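## Task

Plate E07 juts out of slot 4 of plate hotel H1 (slots are counted upward from 1 at the bottom). Slide it in until it sits against the hotel's rear stop. It must stay there by itself, without the robot holding it. Afterwards open the gripper and back the hand away.

## Robot and tools

ROBOT. A single four-axis SCARA arm. Its joints are a vertical lift (0 to 0.55 m), shoulder (-2 to 2 rad), elbow (-2.8 to 2.8 rad) and wrist yaw (about ±12.57 rad), plus a two-finger gripper. The gripper always stays level: it can move in x, y and z and spin about its vertical axis, but it cannot tilt. The commanded point (end_effector_position) lies midway between the rubber finger pads, 2-3 cm behind the fingertips. In the gripper's own axes, the fingers point along +x and close toward each other along y. If the elbow reading gets within 0.4 rad of zero, the arm may fold and fault, so avoid a straight arm.

FRAMES. Results report pose in the scene frame, in metres. The origin is on the table top under the arm's base, +z is up, and +y is to the left when facing along +x. Orientation is given as a quaternion (w,x,y,z). The reported position may be slightly wrong, more so when the arm is far out.

THE 5-NUMBER ROW. Every motion command is a single list [dx, dy, dz, rz, opening], each value between -1 and 1. There is only one arm, so there is only one such list per row. dx, dy, dz and rz are offsets, not a pose. They are expressed in the gripper's own axes and measured from the gripper pose printed in the most recent result that showed it. For a second or later call in the same reply, they are measured from wherever the robot is when that call starts. A value of 1.0 means 0.6 m for dx/dy/dz or 180 degrees for rz. Positive rz turns from the gripper's +x toward its +y. Opening is absolute, not an offset: +1 is wide open (0.140 m) and -1 is closed (a 0.066 m gap remains). Fully closing takes at least about 0.6 s. Because offsets count from a measured pose, repeating a small push against something rigid will not press any harder. Against something that gives way, it moves further. An all-zero row is not a pause: it pulls the hand back to the reference pose. Each control step, the controller limits the target to within 70 mm and 16 degrees of the current hand pose.

TOOLS.
execute_actions: actions is a list holding one item, or nothing at all. An empty list returns the current state together with pictures. An action item looks like {"rows": [[5 numbers], ...], "steps": n}, with 1 to 15 rows and at most 15 steps. Each step lasts 1/30 s; steps defaults to 15 and must be at least 6. Each row is used for one step, and the final row repeats for any remaining steps. Each row is an offset from the same reference pose, not from the row before it. A wait item is {"steps": n} with n up to 300; it counts from the previous result, so your reply time is included. The optional pictures flag (true/false) requests camera images. The result arrives 6 steps before the action finishes. Those steps are held back and run while you compose your next reply.
move: target is one 5-number row, as above. speed is the path's top speed in m/s, from 0.002 to 0.5 (default 0.25); turning is capped at twice that value in rad/s. The hand follows a straight path for 0.5 to 10 s, and longer paths are cut off at 10 s. The path ignores obstacles, and the real hand can lag behind it, drift off it or go faster than it. The opening is sent at the start. Its result includes pictures and a move: line giving the ending (done, off_target, moving, held, fault…), the limits that applied (paced means the pose was clipped; held means some steps were blocked, after which the arm may lurch quickly), and the distance left to the target.
wait: seconds, from 0 to 10. Nothing new is commanded during the wait.
zoom_image: camera "cam_wrist", region [x0, y0, x1, y1] in image pixels, origin at top-left, at most 504x504 in size.
finished_scene: scene is the number of the current scene. Call it only once the plate is seated and the hand is clear.

RESULT LINES. The state line gives the pose and grip_measured, the measured opening on the command scale (readings can be off by about 1 mm). Joint positions lists lift (m), shoulder, elbow, wrist yaw (rad) and the pad gap (m). "pose unreachable" means a clearance check altered or blocked the command. HELD marks steps on which part of your row was not sent. "Hand target" (shown only when no steps are held back) is the pose the controller is driving toward. After a long motion the hand may still be short of the target, so read the pose and send the remainder. MOTOR HOT warns at 85 °C. OVER-TEMPERATURE FAULT means the brakes have engaged at 100 °C.

CAMERA. cam_wrist is a 504x504 fisheye camera on the hand, looking forward and down. Calibration: K=[[397.973,0,249.28],[0,398.769,252.861],[0,0,1]], D=[0.1,0,0,0].

CAUTIONS. If contact torque reaches a joint's limit (lift 57 N, shoulder 8.55 N m, elbow 4.27 N m, wrist yaw 1.42 N m), the arm freezes for 10 s and the rest of that call is dropped. Push slowly: faster contact hits harder, and aiming further past the contact presses harder. Avoid slams, hard shoves, drops and knocking anything off the table, which ends the scene. Holding loads heats the motors. Brief outside tugs or nudges can occur. The plate has to stay seated after the gripper releases it and withdraws.

Each tool is called by a JSON object that holds its "fn" and its "kwargs".

## Session

{"fn": "execute_actions", "kwargs": {"actions": []}}

Scene clock: 0.00 s of 7200.00 s.
end_effector_position=(+0.3887, -0.2398, +0.2791) grip_measured=+0.98 end_effector_quat_wxyz=(+0.974, +0.000, +0.000, -0.226)
Joint positions: [ 0.274 -0.114  0.77  -1.112  0.139]
Hand target: +0.389, -0.240, +0.279; +0.974, +0.000, +0.000, -0.226

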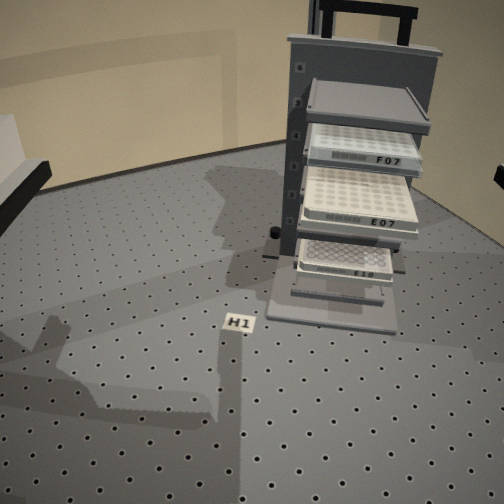

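{"fn": "zoom_image", "kwargs": {"camera": "cam_wrist", "region": [250, 0, 470, 340]}}

Region (250, 0, 470, 340) of cam_wrist's 504x504 image, scaled by 1.482, with more detail than that image has; it fills the left 326 columns of this view, and the rest is white.

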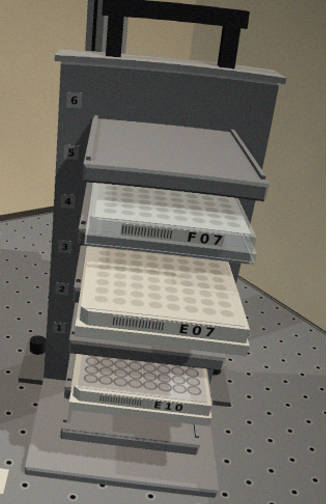

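{"fn": "move", "kwargs": {"target": [0.088,-0.097,-0.168,-0.041,-1], "speed": 0.3}}

Scene clock: 3.17 s of 7200.00 s.
end_effector_position=(+0.4105, -0.3153, +0.1782) grip_measured=-1.00 end_effector_quat_wxyz=(+0.958, +0.000, +0.000, -0.288)
Joint positions: [ 0.173 -0.199  1.064 -1.449  0.066]
Hand target: +0.410, -0.315, +0.178; +0.958, +0.000, +0.000, -0.288
Off the commanded pose: 0.000 m, 0 deg.
Kept back: nothing.
move: done
camera_calibration (this result's frames):
cam_wrist: T_world_to_cam=[[-0.55333, -0.832947, 0.00509734, -0.0277782], [-0.505929, 0.331217, -0.796449, 0.441584], [0.661712, -0.443278, -0.604684, -0.207508], [0, 0, 0, 1]] pos_world=[0.34535, -0.261381, 0.226364]

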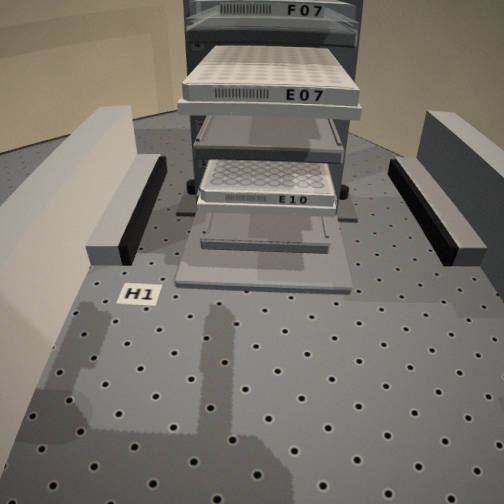

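{"fn": "move", "kwargs": {"target": [0.095,0,-0.005,0,-1], "speed": 0.1}}

Scene clock: 4.57 s of 7200.00 s.
end_effector_position=(+0.4582, -0.3466, +0.1753) grip_measured=-1.00 end_effector_quat_wxyz=(+0.958, +0.000, +0.000, -0.288)
Joint positions: [ 0.17  -0.198  1.302 -1.687  0.066]
Hand target: +0.458, -0.347, +0.175; +0.958, +0.000, +0.000, -0.288
Off the commanded pose: 0.000 m, 0 deg.
Kept back: nothing.
move: done
camera_calibration (this result's frames):
cam_wrist: T_world_to_cam=[[-0.552677, -0.83338, 0.00509734, -0.0279212], [-0.506188, 0.33082, -0.796449, 0.473698], [0.662059, -0.44276, -0.604684, -0.254733], [0, 0, 0, 1]] pos_world=[0.392998, -0.292764, 0.223386]

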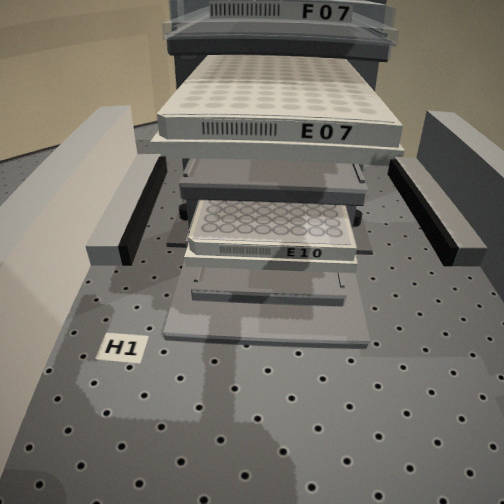

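{"fn": "move", "kwargs": {"target": [0.07,0,0,0,-1], "speed": 0.03}}

Scene clock: 6.60 s of 7200.00 s.
end_effector_position=(+0.4928, -0.3699, +0.1753) grip_measured=-1.00 end_effector_quat_wxyz=(+0.958, +0.000, +0.000, -0.288)
Joint positions: [ 0.17  -0.229  1.497 -1.853  0.066]
Hand target: +0.493, -0.370, +0.175; +0.958, +0.000, +0.000, -0.288
Off the commanded pose: 0.000 m, 0 deg.
Kept back: nothing.
move: done
camera_calibration (this result's frames):
cam_wrist: T_world_to_cam=[[-0.554101, -0.832434, 0.00509734, -0.0271349], [-0.505622, 0.331685, -0.796449, 0.498963], [0.661301, -0.443891, -0.604684, -0.288004], [0, 0, 0, 1]] pos_world=[0.427709, -0.315929, 0.223386]

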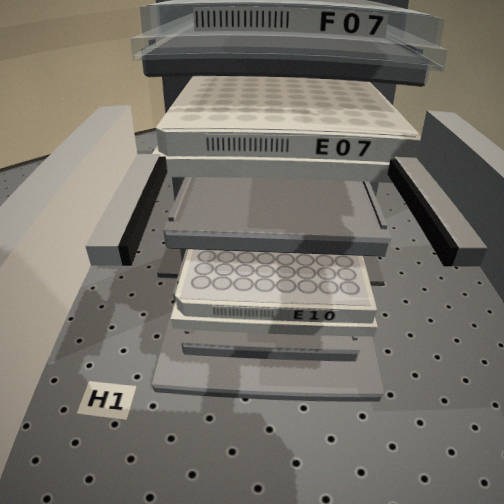

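{"fn": "move", "kwargs": {"target": [0.022,0,0,0,-1], "speed": 0.015}}

Scene clock: 17.20 s of 7200.00 s.
end_effector_position=(+0.4923, -0.3719, +0.1753) grip_measured=-1.00 end_effector_quat_wxyz=(+0.956, +0.000, +0.000, -0.292)
Joint positions: [ 0.17  -0.232  1.502 -1.863  0.066]
Hand target: +0.493, -0.372, +0.175; +0.957, +0.000, +0.000, -0.291
Off the commanded pose: 0.013 m, 0 deg.
TORQUE FAULT: the external load on joint 3 (elbow) reached its load limit, and the arm stopped for 10 seconds. The arm's remaining commands of this call were not run. The arm holds where it stopped, with its grip as last carried out, and accepts commands again: back off and push less far. The arm stops again, at the same cost, whenever a joint's load reaches its limit.
Kept back: nothing.
move: fault
camera_calibration (this result's frames):
cam_wrist: T_world_to_cam=[[-0.560795, -0.827939, 0.00509734, -0.0241654], [-0.502931, 0.335751, -0.796449, 0.499549], [0.6577, -0.449209, -0.604684, -0.288751], [0, 0, 0, 1]] pos_world=[0.427599, -0.317441, 0.223386]

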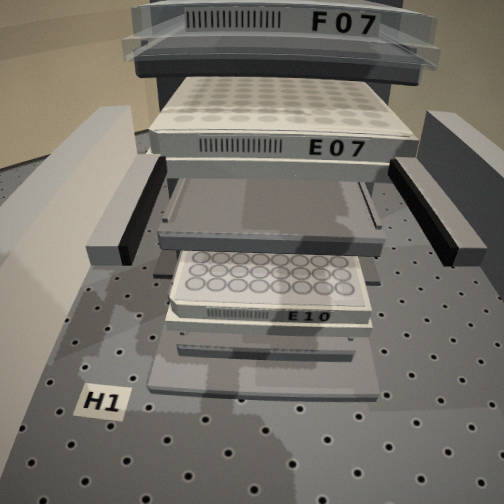

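{"fn": "move", "kwargs": {"target": [-0.13,0,0.03,0,-1], "speed": 0.2}}

{"fn": "zoom_image", "kwargs": {"camera": "cam_wrist", "region": [150, 0, 400, 250]}}

Scene clock: 18.17 s of 7200.00 s.
end_effector_position=(+0.4275, -0.3284, +0.1933) grip_measured=-1.00 end_effector_quat_wxyz=(+0.956, +0.000, +0.000, -0.293)
Joint positions: [ 0.188 -0.194  1.15  -1.551  0.066]
Hand target: +0.428, -0.328, +0.193; +0.956, +0.000, +0.000, -0.292
Off the commanded pose: 0.000 m, 0 deg.
Kept back: nothing.
move: done
camera_calibration (this result's frames):
cam_wrist: T_world_to_cam=[[-0.561454, -0.827492, 0.00509734, -0.0241577], [-0.502663, 0.336152, -0.796449, 0.466732], [0.657342, -0.449732, -0.604684, -0.215689], [0, 0, 0, 1]] pos_world=[0.362827, -0.273885, 0.241428]

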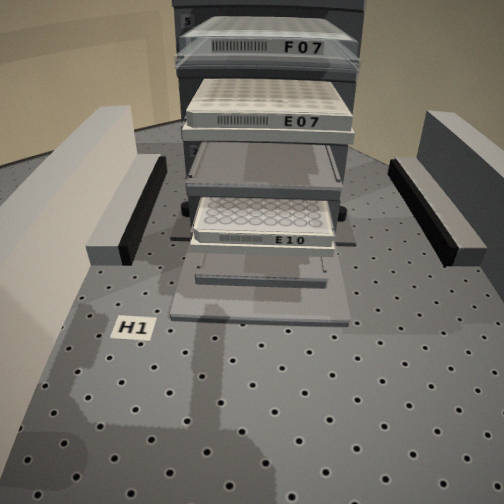

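Region (150, 0, 400, 250) of cam_wrist's 504x504 image, scaled by 2.016, with more detail than that image has.

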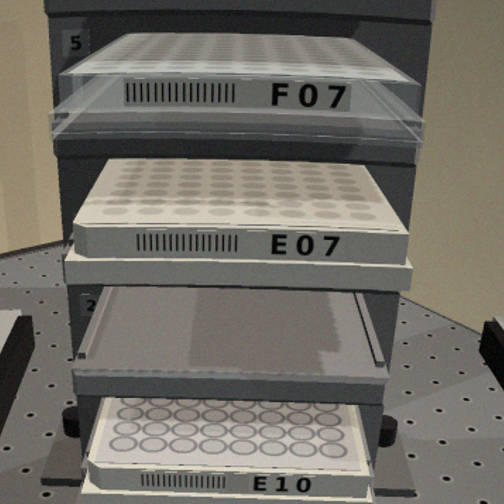

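{"fn": "finished_scene", "kwargs": {"scene": 1}}

The scene is finished: the task was done.


## Next scene

Plate E01 juts out of slot 4 of plate hotel H1 (slots are counted upward from 1 at the bottom). Slide it in until it sits against the hotel's rear stop. It must stay there by itself, without the robot holding it. Afterwards open the gripper and back the hand away.

{"fn": "execute_actions", "kwargs": {"actions": []}}

Scene clock: 0.00 s of 7200.00 s.
end_effector_position=(+0.3749, -0.0692, +0.1282) grip_measured=+0.98 end_effector_quat_wxyz=(+0.841, -0.000, -0.000, +0.542)
Joint positions: [ 0.123 -1.889 -0.96  -2.289  0.139]
Hand target: +0.375, -0.069, +0.128; +0.841, -0.000, -0.000, +0.542
camera_calibration (this result's frames):
cam_wrist: T_world_to_cam=[[0.909783, -0.415053, 0.00509734, -0.361925], [-0.247289, -0.55183, -0.796449, 0.144166], [0.333382, 0.723335, -0.604684, 0.0986879], [0, 0, 0, 1]] pos_world=[0.332023, -0.142047, 0.176341]

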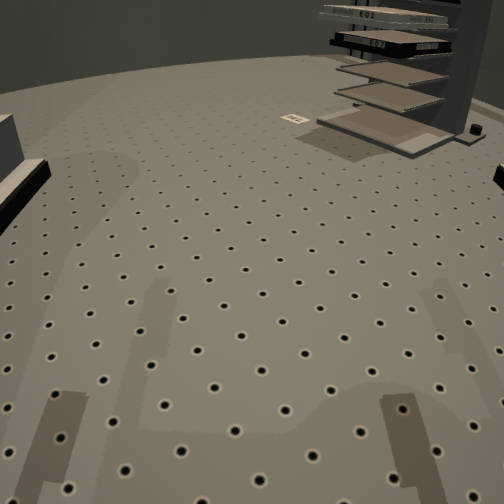

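{"fn": "move", "kwargs": {"target": [0.46,-0.045,0.08,-0.276,-1], "speed": 0.3}}

Scene clock: 2.90 s of 7200.00 s.
end_effector_position=(+0.5135, +0.1710, +0.1762) grip_measured=-1.00 end_effector_quat_wxyz=(+0.990, -0.000, -0.000, +0.139)
Joint positions: [ 0.171 -0.367 -0.962 -4.676  0.066]
Hand target: +0.514, +0.171, +0.176; +0.990, -0.000, -0.000, +0.138
Off the commanded pose: 0.000 m, 0 deg.
Kept back: nothing.
move: done
camera_calibration (this result's frames):
cam_wrist: T_world_to_cam=[[0.272644, -0.962102, 0.00509734, 0.0322171], [-0.580675, -0.168774, -0.796449, 0.454914], [0.767126, 0.214187, -0.604684, -0.227907], [0, 0, 0, 1]] pos_world=[0.430206, 0.156588, 0.22434]

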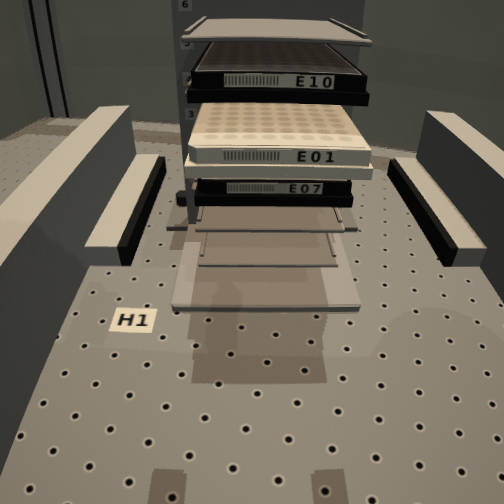

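{"fn": "move", "kwargs": {"target": [0.07,-0.007,-0.047,0,-1], "speed": 0.15}}

{"fn": "move", "kwargs": {"target": [0.045,0,0,0,-1], "speed": 0.04}}

Scene clock: 4.17 s of 7200.00 s.
end_effector_position=(+0.5552, +0.1784, +0.1480) grip_measured=-1.00 end_effector_quat_wxyz=(+0.990, -0.000, -0.000, +0.138)
Joint positions: [ 0.143 -0.363 -1.14  -4.503  0.066]
Hand target: +0.555, +0.179, +0.148; +0.990, -0.000, -0.000, +0.139
Off the commanded pose: 0.000 m, 0 deg.
Kept back: nothing.
move: done
camera_calibration (this result's frames):
cam_wrist: T_world_to_cam=[[0.271926, -0.962305, 0.00509734, 0.0285405], [-0.580801, -0.16834, -0.796449, 0.457832], [0.767285, 0.213614, -0.604684, -0.27848], [0, 0, 0, 1]] pos_world=[0.471823, 0.164024, 0.196102]

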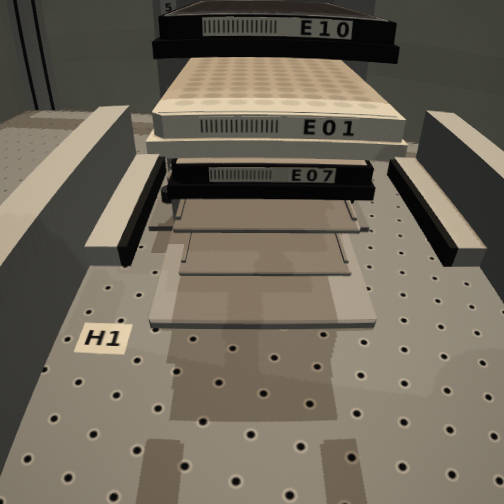

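Scene clock: 5.07 s of 7200.00 s.
end_effector_position=(+0.5812, +0.1857, +0.1480) grip_measured=-1.00 end_effector_quat_wxyz=(+0.990, -0.000, -0.000, +0.138)
Joint positions: [ 0.143 -0.337 -1.264 -4.405  0.066]
Hand target: +0.581, +0.186, +0.148; +0.990, -0.000, -0.000, +0.138
Off the commanded pose: 0.000 m, 0 deg.
Kept back: nothing.
move: done
camera_calibration (this result's frames):
cam_wrist: T_world_to_cam=[[0.271256, -0.962494, 0.00509734, 0.0288861], [-0.580918, -0.167936, -0.796449, 0.474179], [0.767434, 0.213081, -0.604684, -0.300008], [0, 0, 0, 1]] pos_world=[0.49786, 0.17136, 0.196102]

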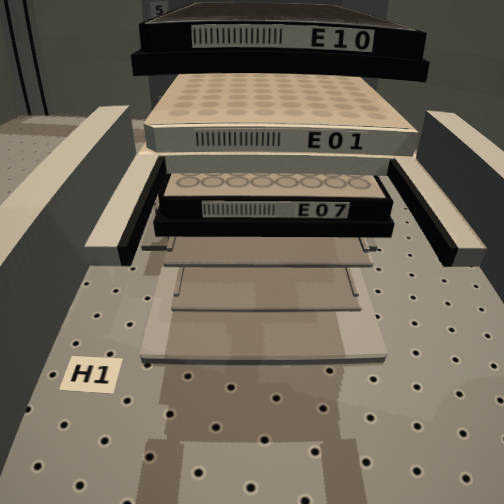

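{"fn": "move", "kwargs": {"target": [0.008,0,0,0,-1], "speed": 0.01}}

Scene clock: 6.07 s of 7200.00 s.
end_effector_position=(+0.5858, +0.1869, +0.1480) grip_measured=-1.00 end_effector_quat_wxyz=(+0.990, -0.000, -0.000, +0.138)
Joint positions: [ 0.143 -0.331 -1.287 -4.389  0.066]
Hand target: +0.586, +0.187, +0.148; +0.990, -0.000, -0.000, +0.138
Off the commanded pose: 0.000 m, 0 deg.
Kept back: nothing.
move: done
camera_calibration (this result's frames):
cam_wrist: T_world_to_cam=[[0.270837, -0.962612, 0.00509734, 0.029076], [-0.580991, -0.167683, -0.796449, 0.477068], [0.767526, 0.212746, -0.604684, -0.303811], [0, 0, 0, 1]] pos_world=[0.502481, 0.17262, 0.196102]

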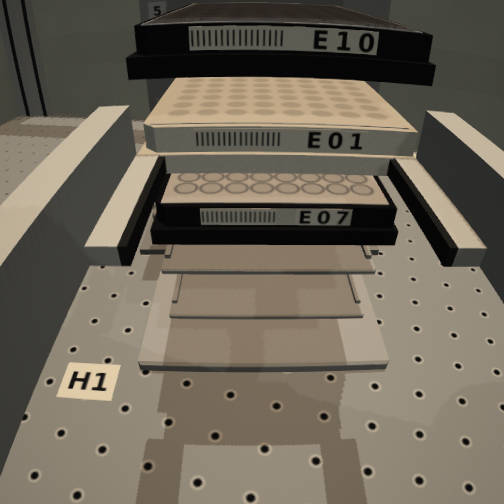

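Still free; small steps.

{"fn": "move", "kwargs": {"target": [0.004,0,0,0,-1], "speed": 0.01}}

Scene clock: 7.00 s of 7200.00 s.
end_effector_position=(+0.5881, +0.1875, +0.1480) grip_measured=-1.00 end_effector_quat_wxyz=(+0.990, -0.000, -0.000, +0.138)
Joint positions: [ 0.143 -0.328 -1.298 -4.381  0.066]
Hand target: +0.588, +0.188, +0.148; +0.990, -0.000, -0.000, +0.138
Off the commanded pose: 0.000 m, 0 deg.
Kept back: nothing.
move: done
camera_calibration (this result's frames):
cam_wrist: T_world_to_cam=[[0.270469, -0.962715, 0.00509734, 0.0292379], [-0.581055, -0.167461, -0.796449, 0.478497], [0.767608, 0.212453, -0.604684, -0.305693], [0, 0, 0, 1]] pos_world=[0.504778, 0.173223, 0.196102]

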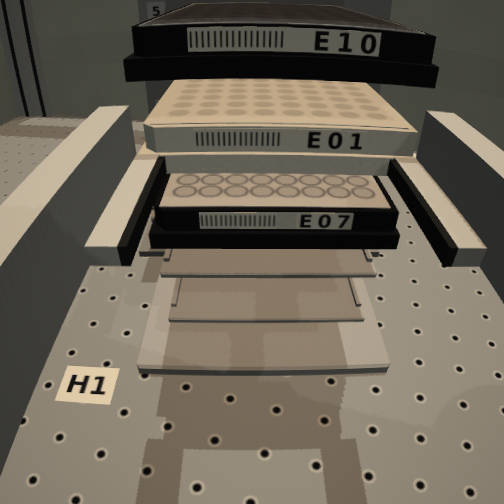

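{"fn": "move", "kwargs": {"target": [0.004,0,0,0,-1], "speed": 0.01}}

Scene clock: 7.93 s of 7200.00 s.
end_effector_position=(+0.5888, +0.1878, +0.1480) grip_measured=-1.00 end_effector_quat_wxyz=(+0.991, -0.000, -0.000, +0.137)
Joint positions: [ 0.143 -0.326 -1.302 -4.38   0.066]
Hand target: +0.590, +0.188, +0.148; +0.990, -0.000, -0.000, +0.138
Off the commanded pose: 0.002 m, 0 deg.
Kept back: nothing.
move: done
camera_calibration (this result's frames):
cam_wrist: T_world_to_cam=[[0.269308, -0.963041, 0.00509734, 0.0301123], [-0.581257, -0.16676, -0.796449, 0.478934], [0.767863, 0.211527, -0.604684, -0.306261], [0, 0, 0, 1]] pos_world=[0.50544, 0.173649, 0.196102]

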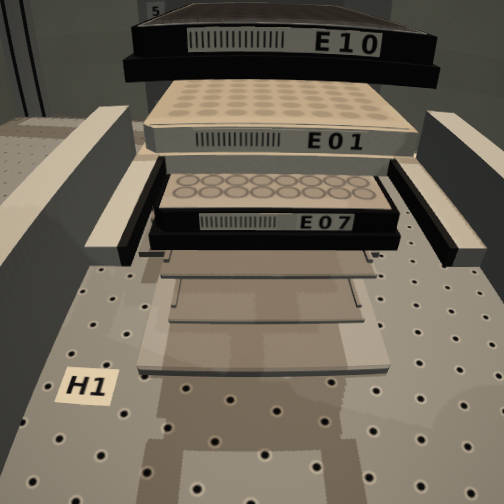

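{"fn": "move", "kwargs": {"target": [-0.13,0,0.03,0,-1], "speed": 0.25}}

{"fn": "zoom_image", "kwargs": {"camera": "cam_wrist", "region": [150, 0, 400, 250]}}

Scene clock: 8.90 s of 7200.00 s.
end_effector_position=(+0.5137, +0.1667, +0.1660) grip_measured=-1.00 end_effector_quat_wxyz=(+0.991, -0.000, -0.000, +0.137)
Joint positions: [ 0.161 -0.384 -0.953 -4.671  0.066]
Hand target: +0.514, +0.167, +0.166; +0.991, -0.000, -0.000, +0.137
Off the commanded pose: 0.000 m, 0 deg.
Kept back: nothing.
move: done
camera_calibration (this result's frames):
cam_wrist: T_world_to_cam=[[0.269906, -0.962873, 0.00509734, 0.0295992], [-0.581153, -0.167121, -0.796449, 0.446113], [0.767732, 0.212004, -0.604684, -0.233205], [0, 0, 0, 1]] pos_world=[0.43031, 0.152496, 0.21414]

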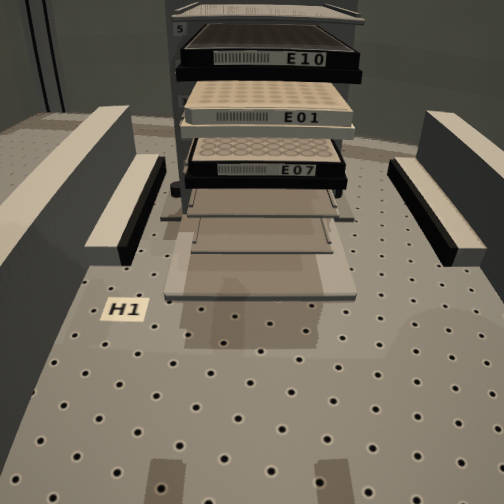

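Region (150, 0, 400, 250) of cam_wrist's 504x504 image, scaled by 2.016, with more detail than that image has.

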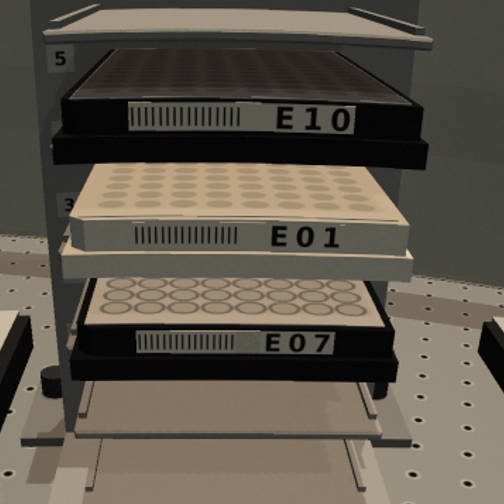

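Aligned with its neighbours.

{"fn": "finished_scene", "kwargs": {"scene": 2}}

The scene is finished: the task was done.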